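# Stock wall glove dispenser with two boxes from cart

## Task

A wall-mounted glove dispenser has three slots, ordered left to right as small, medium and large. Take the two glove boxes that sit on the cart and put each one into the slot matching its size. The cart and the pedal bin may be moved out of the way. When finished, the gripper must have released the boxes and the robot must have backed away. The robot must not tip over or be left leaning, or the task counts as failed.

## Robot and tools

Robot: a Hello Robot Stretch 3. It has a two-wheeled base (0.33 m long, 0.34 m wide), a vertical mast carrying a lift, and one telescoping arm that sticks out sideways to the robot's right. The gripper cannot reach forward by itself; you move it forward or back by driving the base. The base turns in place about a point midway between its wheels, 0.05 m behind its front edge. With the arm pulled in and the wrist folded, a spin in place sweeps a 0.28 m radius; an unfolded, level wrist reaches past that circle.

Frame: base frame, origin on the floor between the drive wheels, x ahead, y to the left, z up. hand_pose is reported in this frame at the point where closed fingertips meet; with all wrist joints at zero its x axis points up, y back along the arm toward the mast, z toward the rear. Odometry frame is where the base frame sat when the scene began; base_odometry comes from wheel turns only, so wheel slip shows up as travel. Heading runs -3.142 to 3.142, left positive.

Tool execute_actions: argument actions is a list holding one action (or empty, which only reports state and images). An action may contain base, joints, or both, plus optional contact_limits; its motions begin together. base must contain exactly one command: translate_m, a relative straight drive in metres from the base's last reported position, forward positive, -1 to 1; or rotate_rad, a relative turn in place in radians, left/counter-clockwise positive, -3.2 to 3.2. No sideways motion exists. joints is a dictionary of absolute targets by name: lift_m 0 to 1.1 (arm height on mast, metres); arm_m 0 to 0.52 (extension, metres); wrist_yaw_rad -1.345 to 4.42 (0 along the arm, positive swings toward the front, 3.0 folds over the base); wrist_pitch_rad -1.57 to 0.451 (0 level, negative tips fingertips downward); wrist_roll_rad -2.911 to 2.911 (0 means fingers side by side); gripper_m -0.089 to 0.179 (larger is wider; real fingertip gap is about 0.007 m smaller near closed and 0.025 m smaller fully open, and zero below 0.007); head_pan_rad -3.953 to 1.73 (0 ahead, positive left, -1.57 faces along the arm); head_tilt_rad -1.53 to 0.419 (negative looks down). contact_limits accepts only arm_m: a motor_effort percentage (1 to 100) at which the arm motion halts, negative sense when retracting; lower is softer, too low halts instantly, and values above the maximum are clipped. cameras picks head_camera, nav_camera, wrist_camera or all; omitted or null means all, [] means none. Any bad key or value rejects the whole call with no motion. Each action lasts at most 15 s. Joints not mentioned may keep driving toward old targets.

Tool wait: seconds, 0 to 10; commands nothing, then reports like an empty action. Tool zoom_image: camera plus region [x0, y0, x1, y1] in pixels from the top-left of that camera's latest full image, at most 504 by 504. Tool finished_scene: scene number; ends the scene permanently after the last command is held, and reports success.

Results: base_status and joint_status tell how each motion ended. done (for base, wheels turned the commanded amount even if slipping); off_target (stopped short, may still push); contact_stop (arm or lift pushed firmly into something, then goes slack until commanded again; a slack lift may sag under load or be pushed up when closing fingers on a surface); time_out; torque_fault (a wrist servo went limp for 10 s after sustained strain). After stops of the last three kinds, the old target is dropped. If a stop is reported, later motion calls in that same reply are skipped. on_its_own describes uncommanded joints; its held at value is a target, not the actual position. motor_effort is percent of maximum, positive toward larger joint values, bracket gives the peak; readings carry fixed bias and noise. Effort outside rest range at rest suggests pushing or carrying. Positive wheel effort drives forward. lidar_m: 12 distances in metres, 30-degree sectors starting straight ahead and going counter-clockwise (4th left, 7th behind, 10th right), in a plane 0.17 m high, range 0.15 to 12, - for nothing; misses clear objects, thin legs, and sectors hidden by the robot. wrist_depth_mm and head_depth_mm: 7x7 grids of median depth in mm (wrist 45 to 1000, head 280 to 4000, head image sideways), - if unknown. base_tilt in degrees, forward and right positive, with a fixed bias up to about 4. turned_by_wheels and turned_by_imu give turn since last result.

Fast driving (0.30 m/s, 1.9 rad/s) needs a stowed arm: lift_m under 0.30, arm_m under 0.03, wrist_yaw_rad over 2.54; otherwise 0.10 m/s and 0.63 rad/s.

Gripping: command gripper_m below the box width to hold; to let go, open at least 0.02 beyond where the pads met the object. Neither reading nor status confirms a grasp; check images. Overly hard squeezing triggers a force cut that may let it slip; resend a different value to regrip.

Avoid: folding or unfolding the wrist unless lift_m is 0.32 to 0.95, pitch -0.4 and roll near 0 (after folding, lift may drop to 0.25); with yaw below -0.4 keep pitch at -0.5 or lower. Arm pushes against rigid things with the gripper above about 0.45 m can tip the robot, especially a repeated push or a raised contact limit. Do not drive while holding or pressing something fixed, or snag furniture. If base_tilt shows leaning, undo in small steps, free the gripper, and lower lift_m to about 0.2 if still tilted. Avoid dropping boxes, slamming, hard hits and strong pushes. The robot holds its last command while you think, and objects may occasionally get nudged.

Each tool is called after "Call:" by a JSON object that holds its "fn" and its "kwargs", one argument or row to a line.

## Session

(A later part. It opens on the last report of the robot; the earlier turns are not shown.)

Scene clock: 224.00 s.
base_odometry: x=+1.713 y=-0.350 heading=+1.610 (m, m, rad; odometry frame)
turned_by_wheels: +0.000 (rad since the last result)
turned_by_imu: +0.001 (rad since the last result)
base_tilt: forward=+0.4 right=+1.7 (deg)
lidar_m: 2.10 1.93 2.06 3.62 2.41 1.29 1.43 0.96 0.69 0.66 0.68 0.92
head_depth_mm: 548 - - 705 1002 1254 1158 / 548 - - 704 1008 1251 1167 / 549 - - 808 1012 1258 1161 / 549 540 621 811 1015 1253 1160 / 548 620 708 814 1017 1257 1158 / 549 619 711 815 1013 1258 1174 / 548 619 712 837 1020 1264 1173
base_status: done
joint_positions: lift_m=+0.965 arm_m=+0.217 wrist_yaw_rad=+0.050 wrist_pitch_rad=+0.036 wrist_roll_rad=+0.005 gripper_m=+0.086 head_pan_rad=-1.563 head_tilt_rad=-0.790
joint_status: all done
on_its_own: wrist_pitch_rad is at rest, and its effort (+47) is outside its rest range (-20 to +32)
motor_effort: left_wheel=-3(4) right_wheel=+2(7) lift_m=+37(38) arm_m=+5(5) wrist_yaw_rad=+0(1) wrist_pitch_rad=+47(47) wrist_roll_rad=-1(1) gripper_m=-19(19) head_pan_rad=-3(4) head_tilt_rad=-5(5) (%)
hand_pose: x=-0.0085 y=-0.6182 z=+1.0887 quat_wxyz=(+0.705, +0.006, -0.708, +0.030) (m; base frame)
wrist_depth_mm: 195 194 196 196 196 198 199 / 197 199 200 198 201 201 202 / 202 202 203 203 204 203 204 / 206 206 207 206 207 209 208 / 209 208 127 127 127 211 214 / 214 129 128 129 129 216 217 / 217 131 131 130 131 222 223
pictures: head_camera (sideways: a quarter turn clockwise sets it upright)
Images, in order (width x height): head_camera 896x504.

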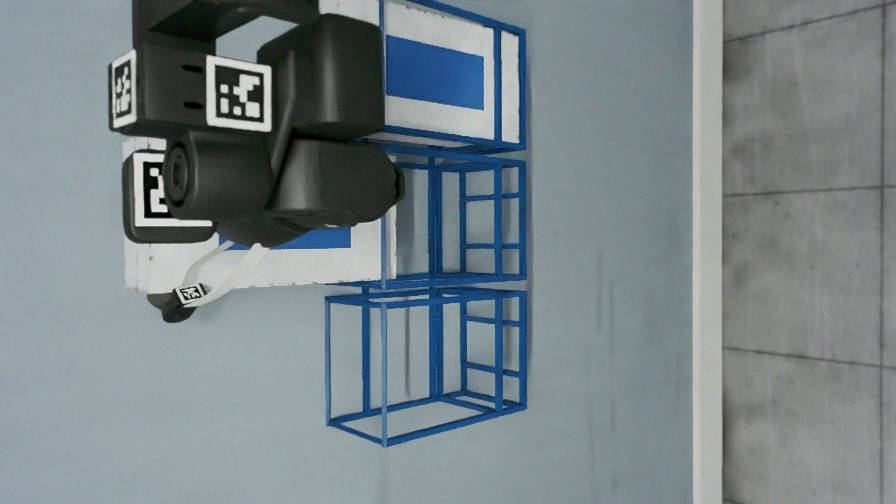

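Call:
{"fn": "execute_actions", "kwargs": {
  "actions": [
    {"joints":{"lift_m":0.83}}
  ],
  "cameras": ["wrist_camera"]
}}

Call:
{"fn": "execute_actions", "kwargs": {
  "actions": [
    {"joints":{"lift_m":0.812}}
  ],
  "cameras": ["head_camera","wrist_camera"]
}}

Scene clock: 242.50 s.
base_odometry: x=+1.713 y=-0.350 heading=+1.610 (m, m, rad; odometry frame)
turned_by_wheels: +0.000 (rad since the last result)
turned_by_imu: +0.001 (rad since the last result)
base_tilt: forward=+0.3 right=+1.7 (deg)
lidar_m: 2.09 1.93 2.06 3.63 2.41 1.28 1.43 0.96 0.69 0.66 0.68 0.92
head_depth_mm: 548 616 646 - 1039 1254 1146 / 547 617 668 - 1042 1246 1158 / 549 620 633 - 1045 1265 1160 / 549 617 634 742 1012 1256 1164 / 549 618 710 813 1019 1263 1169 / 549 619 710 814 1017 1263 1169 / 549 621 715 839 1020 1252 1176
base_status: not commanded
joint_positions: lift_m=+0.830 arm_m=+0.217 wrist_yaw_rad=+0.050 wrist_pitch_rad=+0.036 wrist_roll_rad=+0.005 gripper_m=+0.086 head_pan_rad=-1.563 head_tilt_rad=-0.790
joint_status: all done
on_its_own: wrist_pitch_rad is at rest, and its effort (+47) is outside its rest range (-20 to +32)
motor_effort: left_wheel=-2(1) right_wheel=+1(2) lift_m=+38(39) arm_m=+5(5) wrist_yaw_rad=-1(0) wrist_pitch_rad=+47(47) wrist_roll_rad=-1(1) gripper_m=-19(19) head_pan_rad=-4(3) head_tilt_rad=-5(6) (%)
hand_pose: x=-0.0085 y=-0.6182 z=+0.9537 quat_wxyz=(+0.705, +0.006, -0.708, +0.030) (m; base frame)
wrist_depth_mm: 194 194 196 196 198 196 197 / 198 198 198 199 199 200 201 / 202 202 203 203 203 204 205 / 207 206 207 206 207 208 209 / 209 208 128 128 128 213 214 / 212 129 129 129 129 155 161 / 217 131 130 130 132 149 125
pictures: wrist_camera
Images, in order (width x height): wrist_camera 644x364.

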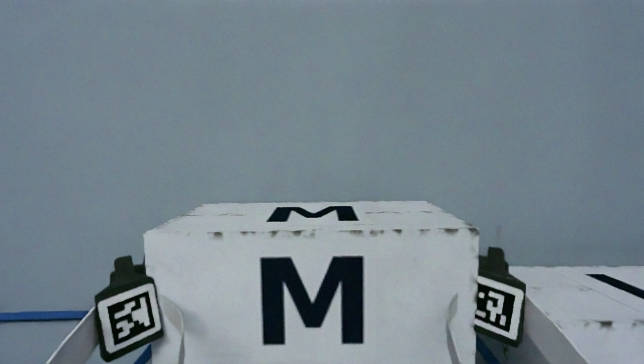

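Scene clock: 243.40 s.
base_odometry: x=+1.713 y=-0.350 heading=+1.610 (m, m, rad; odometry frame)
turned_by_wheels: +0.000 (rad since the last result)
turned_by_imu: +0.000 (rad since the last result)
base_tilt: forward=+0.3 right=+1.7 (deg)
lidar_m: 2.10 1.92 2.07 3.64 2.41 1.28 1.43 0.96 0.69 0.66 0.68 0.92
head_depth_mm: 548 618 645 - - 1249 1164 / 547 617 670 - 1056 1257 1165 / 547 618 640 - 1045 1254 1167 / 549 618 646 736 1014 1251 1162 / 548 617 710 812 1020 1260 1161 / 551 619 710 815 1014 1256 1174 / 549 621 712 839 1017 1259 1172
base_status: not commanded
joint_positions: lift_m=+0.812 arm_m=+0.217 wrist_yaw_rad=+0.050 wrist_pitch_rad=+0.036 wrist_roll_rad=+0.005 gripper_m=+0.086 head_pan_rad=-1.563 head_tilt_rad=-0.790
joint_status: all done
on_its_own: wrist_pitch_rad is at rest, and its effort (+47) is outside its rest range (-20 to +32)
motor_effort: left_wheel=-2(1) right_wheel=+2(2) lift_m=+38(34) arm_m=+5(5) wrist_yaw_rad=+0(0) wrist_pitch_rad=+47(47) wrist_roll_rad=-1(1) gripper_m=-19(19) head_pan_rad=-4(4) head_tilt_rad=-5(5) (%)
hand_pose: x=-0.0085 y=-0.6182 z=+0.9357 quat_wxyz=(+0.705, +0.006, -0.708, +0.030) (m; base frame)
wrist_depth_mm: 196 195 195 197 197 197 199 / 197 199 200 200 200 201 202 / 202 203 202 203 203 204 205 / 208 206 206 206 207 209 210 / 210 207 127 127 127 210 211 / 213 129 129 129 129 131 123 / 216 132 131 131 132 139 124
pictures: head_camera (sideways: a quarter turn clockwise sets it upright), wrist_camera
Images, in order (width x height): head_camera 896x504, wrist_camera 644x364.

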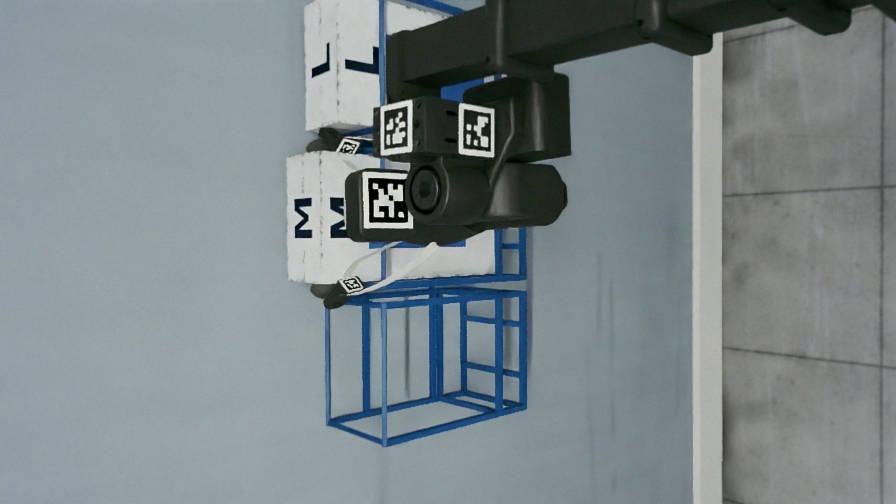

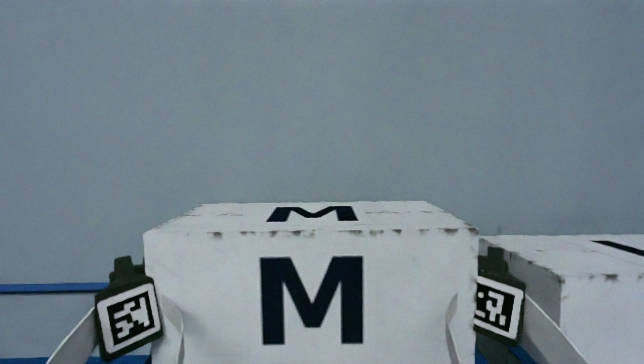

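Call:
{"fn": "execute_actions", "kwargs": {
  "actions": [
    {"joints":{"lift_m":0.804}}
  ],
  "cameras": []
}}

Call:
{"fn": "execute_actions", "kwargs": {
  "actions": [
    {"joints":{"gripper_m":0.135,"wrist_pitch_rad":0.055}}
  ],
  "cameras": []
}}

Call:
{"fn": "execute_actions", "kwargs": {
  "actions": [
    {"joints":{"gripper_m":0.152}}
  ],
  "cameras": ["wrist_camera"]
}}

Call:
{"fn": "execute_actions", "kwargs": {
  "actions": [
    {"base":{"translate_m":0.002},"joints":{"lift_m":0.87}}
  ],
  "cameras": ["wrist_camera"]
}}

Call:
{"fn": "execute_actions", "kwargs": {
  "actions": [
    {"base":{"translate_m":0.35},"joints":{"arm_m":0.0,"head_pan_rad":-2.2}}
  ],
  "cameras": ["head_camera","nav_camera"]
}}

Scene clock: 252.47 s.
base_odometry: x=+1.713 y=-0.350 heading=+1.610 (m, m, rad; odometry frame)
turned_by_wheels: +0.000 (rad since the last result)
turned_by_imu: +0.001 (rad since the last result)
base_tilt: forward=+0.4 right=+1.7 (deg)
lidar_m: 2.10 1.93 2.06 3.63 2.41 1.28 1.43 0.96 0.69 0.66 0.68 0.92
head_depth_mm: 547 617 647 677 - 1256 1148 / 547 615 666 - 1073 1248 1164 / 548 617 655 - 1061 1256 1159 / 548 617 657 735 1012 1255 1155 / 549 621 713 816 1018 1259 1163 / 550 620 713 817 1016 1254 1168 / 548 621 711 841 1020 1265 1163
base_status: not commanded
joint_positions: lift_m=+0.804 arm_m=+0.217 wrist_yaw_rad=+0.050 wrist_pitch_rad=+0.046 wrist_roll_rad=+0.005 gripper_m=+0.086 head_pan_rad=-1.563 head_tilt_rad=-0.790
joint_status: all done
on_its_own: wrist_pitch_rad is at rest, and its effort (+41) is outside its rest range (-20 to +32)
motor_effort: left_wheel=-1(2) right_wheel=+1(1) lift_m=+36(37) arm_m=+5(5) wrist_yaw_rad=-1(0) wrist_pitch_rad=+41(47) wrist_roll_rad=-1(1) gripper_m=-19(19) head_pan_rad=-4(3) head_tilt_rad=-6(6) (%)
hand_pose: x=-0.0085 y=-0.6184 z=+0.9304 quat_wxyz=(+0.705, +0.002, -0.708, +0.034) (m; base frame)
wrist_depth_mm: 195 197 196 196 198 199 198 / 199 200 200 201 200 202 202 / 204 202 202 204 205 206 205 / 207 207 207 206 208 208 210 / 209 209 128 128 128 171 167 / 213 128 128 128 128 132 123 / 216 131 131 130 131 133 124
pictures: none
No camera images: the call's "cameras" was empty. Leave "cameras" out to get every camera's image.

Scene clock: 253.47 s.
base_odometry: x=+1.713 y=-0.350 heading=+1.610 (m, m, rad; odometry frame)
turned_by_wheels: +0.000 (rad since the last result)
turned_by_imu: +0.000 (rad since the last result)
base_tilt: forward=+0.4 right=+1.6 (deg)
lidar_m: 2.10 1.93 2.06 3.65 2.41 1.28 1.43 0.96 0.69 0.66 0.68 0.92
head_depth_mm: 547 618 648 673 - 1249 1145 / 547 617 668 - 1081 1252 1160 / 548 618 667 - 1054 1246 1157 / 548 621 663 720 1013 1258 1167 / 550 619 705 814 1008 1254 1166 / 551 621 712 816 1016 1247 1167 / 551 621 713 837 1016 1263 1170
base_status: not commanded
joint_positions: lift_m=+0.804 arm_m=+0.217 wrist_yaw_rad=+0.055 wrist_pitch_rad=+0.034 wrist_roll_rad=-0.003 gripper_m=+0.135 head_pan_rad=-1.563 head_tilt_rad=-0.790
joint_status: all done
motor_effort: left_wheel=-1(2) right_wheel=-1(1) lift_m=+36(36) arm_m=+5(5) wrist_yaw_rad=-3(3) wrist_pitch_rad=+11(41) wrist_roll_rad=+4(4) gripper_m=-3(74) head_pan_rad=-3(3) head_tilt_rad=-6(5) (%)
hand_pose: x=-0.0072 y=-0.6181 z=+0.9274 quat_wxyz=(+0.708, +0.008, -0.706, +0.031) (m; base frame)
wrist_depth_mm: 196 196 195 196 197 197 197 / 199 201 199 199 200 202 200 / 203 205 203 203 204 204 204 / 207 207 208 208 207 207 210 / 212 210 162 157 157 176 163 / 215 130 130 131 131 135 122 / 217 131 130 131 132 137 123
pictures: none
No camera images: the call's "cameras" was empty. Leave "cameras" out to get every camera's image.

Scene clock: 254.20 s.
base_odometry: x=+1.713 y=-0.350 heading=+1.610 (m, m, rad; odometry frame)
turned_by_wheels: +0.000 (rad since the last result)
turned_by_imu: +0.000 (rad since the last result)
base_tilt: forward=+0.3 right=+1.7 (deg)
lidar_m: 2.10 1.93 2.07 3.64 2.40 1.28 1.43 0.96 0.69 0.66 0.68 0.92
head_depth_mm: 547 617 648 673 - 1247 1151 / 549 619 646 - 1075 1254 1161 / 548 618 667 - 1060 1252 1166 / 548 619 662 714 1009 1256 1160 / 548 618 709 814 1018 1246 1165 / 550 620 712 812 1015 1259 1172 / 551 622 713 837 1016 1269 1176
base_status: not commanded
joint_positions: lift_m=+0.804 arm_m=+0.217 wrist_yaw_rad=+0.056 wrist_pitch_rad=+0.035 wrist_roll_rad=-0.002 gripper_m=+0.152 head_pan_rad=-1.563 head_tilt_rad=-0.790
joint_status: all done
motor_effort: left_wheel=+1(1) right_wheel=-2(2) lift_m=+35(35) arm_m=+5(5) wrist_yaw_rad=-4(4) wrist_pitch_rad=+11(11) wrist_roll_rad=+4(4) gripper_m=+2(68) head_pan_rad=-3(4) head_tilt_rad=-6(5) (%)
hand_pose: x=-0.0070 y=-0.6181 z=+0.9275 quat_wxyz=(+0.708, +0.008, -0.706, +0.032) (m; base frame)
wrist_depth_mm: 196 196 196 196 196 197 198 / 201 199 199 199 200 200 201 / 203 203 203 203 203 204 205 / 207 208 208 206 208 207 208 / 210 210 169 167 165 197 162 / 212 126 126 127 127 127 121 / - 127 127 128 128 131 122
pictures: wrist_camera
Images, in order (width x height): wrist_camera 644x364.

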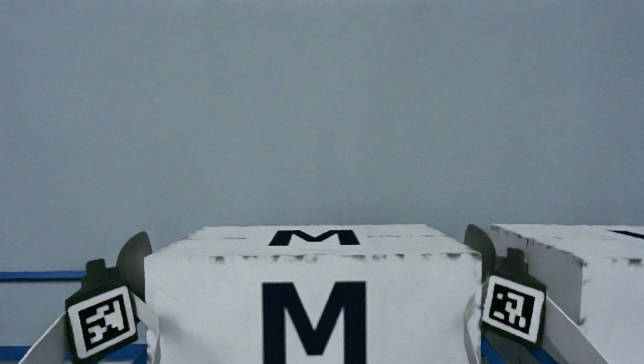

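Scene clock: 255.63 s.
base_odometry: x=+1.713 y=-0.348 heading=+1.610 (m, m, rad; odometry frame)
turned_by_wheels: +0.000 (rad since the last result)
turned_by_imu: +0.000 (rad since the last result)
base_tilt: forward=+0.3 right=+1.7 (deg)
lidar_m: 2.10 1.92 2.06 3.64 2.42 1.29 1.44 0.96 0.69 0.66 0.68 0.92
head_depth_mm: 547 617 680 - 1010 1247 1160 / 548 616 - - 1011 1248 1155 / 549 618 - - 1011 1250 1165 / 548 621 668 702 1015 1251 1168 / 548 619 725 812 1015 1262 1164 / 551 618 714 817 1014 1257 1166 / 550 621 712 842 1019 1265 1171
base_status: done
joint_positions: lift_m=+0.870 arm_m=+0.217 wrist_yaw_rad=+0.053 wrist_pitch_rad=+0.035 wrist_roll_rad=+0.002 gripper_m=+0.152 head_pan_rad=-1.563 head_tilt_rad=-0.790
joint_status: all done
motor_effort: left_wheel=-2(7) right_wheel=+1(3) lift_m=+39(40) arm_m=+5(5) wrist_yaw_rad=-2(4) wrist_pitch_rad=+11(11) wrist_roll_rad=+1(3) gripper_m=+0(3) head_pan_rad=-3(3) head_tilt_rad=-5(5) (%)
hand_pose: x=-0.0078 y=-0.6182 z=+0.9934 quat_wxyz=(+0.706, +0.007, -0.707, +0.031) (m; base frame)
wrist_depth_mm: 196 196 196 196 195 197 196 / 199 198 200 198 199 200 201 / 203 203 204 204 201 204 205 / 204 207 208 207 208 208 210 / 208 210 209 212 212 212 212 / 214 215 214 215 215 - 217 / - 219 216 218 217 193 195
pictures: wrist_camera
Images, in order (width x height): wrist_camera 644x364.

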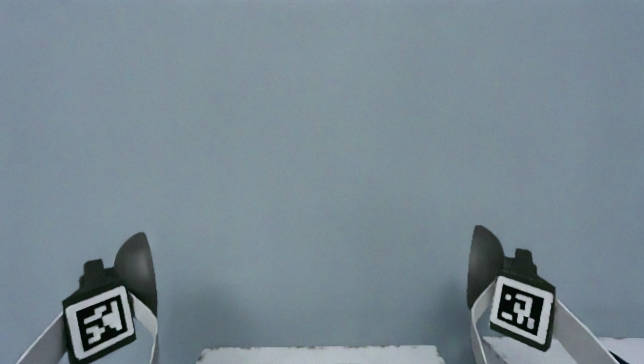

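Scene clock: 260.60 s.
base_odometry: x=+1.699 y=+0.002 heading=+1.610 (m, m, rad; odometry frame)
turned_by_wheels: +0.000 (rad since the last result)
turned_by_imu: +0.002 (rad since the last result)
base_tilt: forward=+0.4 right=+1.7 (deg)
lidar_m: 1.74 1.77 1.67 3.65 2.92 1.66 1.62 0.94 0.68 0.65 0.67 0.91
head_depth_mm: 850 994 1187 1481 1547 1367 - / 780 883 1029 1292 1523 - - / 724 805 815 1140 1334 - 1119 / 674 760 738 853 1138 - - / 631 705 713 844 1049 - - / 595 659 735 822 962 - - / 562 616 684 767 874 - 1128
base_status: done
joint_positions: lift_m=+0.870 arm_m=+0.001 wrist_yaw_rad=+0.052 wrist_pitch_rad=+0.035 wrist_roll_rad=+0.002 gripper_m=+0.152 head_pan_rad=-2.193 head_tilt_rad=-0.790
joint_status: all done
motor_effort: left_wheel=-2(4) right_wheel=+1(5) lift_m=+39(39) arm_m=-5(5) wrist_yaw_rad=-1(2) wrist_pitch_rad=+11(11) wrist_roll_rad=+1(1) gripper_m=+0(0) head_pan_rad=-3(38) head_tilt_rad=-5(6) (%)
hand_pose: x=-0.0081 y=-0.4024 z=+0.9934 quat_wxyz=(+0.706, +0.006, -0.707, +0.030) (m; base frame)
wrist_depth_mm: 401 392 396 399 398 399 398 / 406 407 403 407 403 411 414 / 411 414 414 415 412 418 414 / 418 419 419 421 425 419 424 / 423 429 427 429 436 430 426 / 443 436 441 437 440 - 346 / 446 446 443 447 448 445 340
pictures: head_camera (sideways: a quarter turn clockwise sets it upright), nav_camera (sideways: a quarter turn counterclockwise sets it upright)
Images, in order (width x height): head_camera 896x504, nav_camera 672x504.

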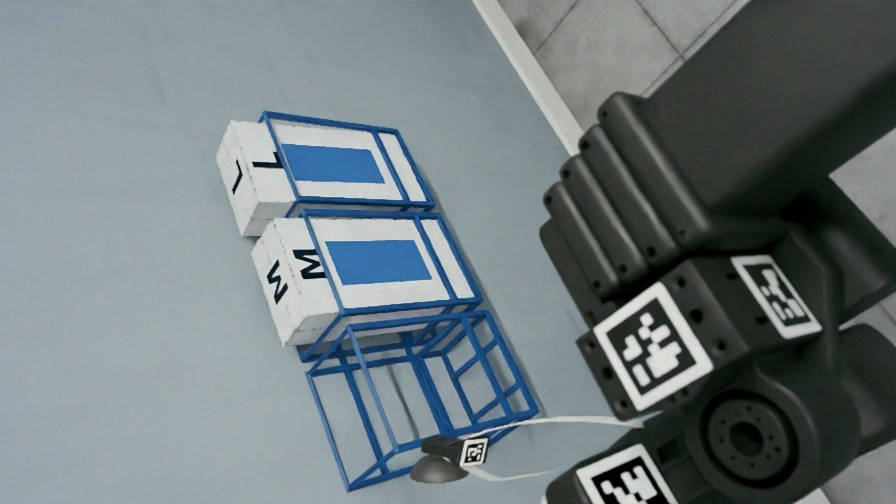

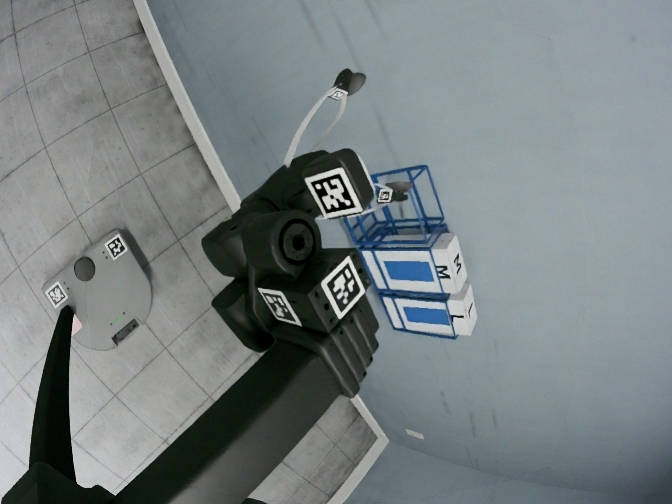

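Call:
{"fn": "execute_actions", "kwargs": {
  "actions": [
    {"base":{"rotate_rad":1.2}}
  ],
  "cameras": []
}}

Call:
{"fn": "finished_scene", "kwargs": {
  "scene": 2
}}

Scene clock: 267.67 s.
base_odometry: x=+1.699 y=+0.002 heading=+2.810 (m, m, rad; odometry frame)
turned_by_wheels: +1.200 (rad since the last result)
turned_by_imu: +1.194 (rad since the last result)
base_tilt: forward=+0.3 right=+1.7 (deg)
lidar_m: 1.88 3.64 2.54 1.63 1.70 0.82 0.66 0.65 0.71 1.09 1.75 1.68
head_depth_mm: 556 616 693 789 910 1042 - / 587 655 734 852 978 - - / 623 700 799 927 1046 - 1120 / 665 747 860 1016 1164 - - / 708 805 942 1127 1326 - - / 756 875 1035 1260 1535 - - / 816 955 1145 1499 1609 - 1132
base_status: done
joint_positions: lift_m=+0.870 arm_m=+0.001 wrist_yaw_rad=+0.052 wrist_pitch_rad=+0.035 wrist_roll_rad=+0.002 gripper_m=+0.152 head_pan_rad=-2.193 head_tilt_rad=-0.790
joint_status: not commanded
motor_effort: left_wheel=-3(6) right_wheel=+2(5) lift_m=+39(39) arm_m=-5(6) wrist_yaw_rad=-1(1) wrist_pitch_rad=+11(11) wrist_roll_rad=+1(1) gripper_m=+0(0) head_pan_rad=-3(4) head_tilt_rad=-5(5) (%)
hand_pose: x=-0.0081 y=-0.4024 z=+0.9934 quat_wxyz=(+0.706, +0.006, -0.707, +0.030) (m; base frame)
wrist_depth_mm: - - - - 919 642 496 / - - - - 887 642 500 / - - - - 921 654 497 / - - - - 928 646 501 / - - - - 951 662 507 / - - - - 948 - 504 / - - - - 980 702 490
pictures: none
No camera images: the call's "cameras" was empty. Leave "cameras" out to get every camera's image.

The scene is finished: the task was done.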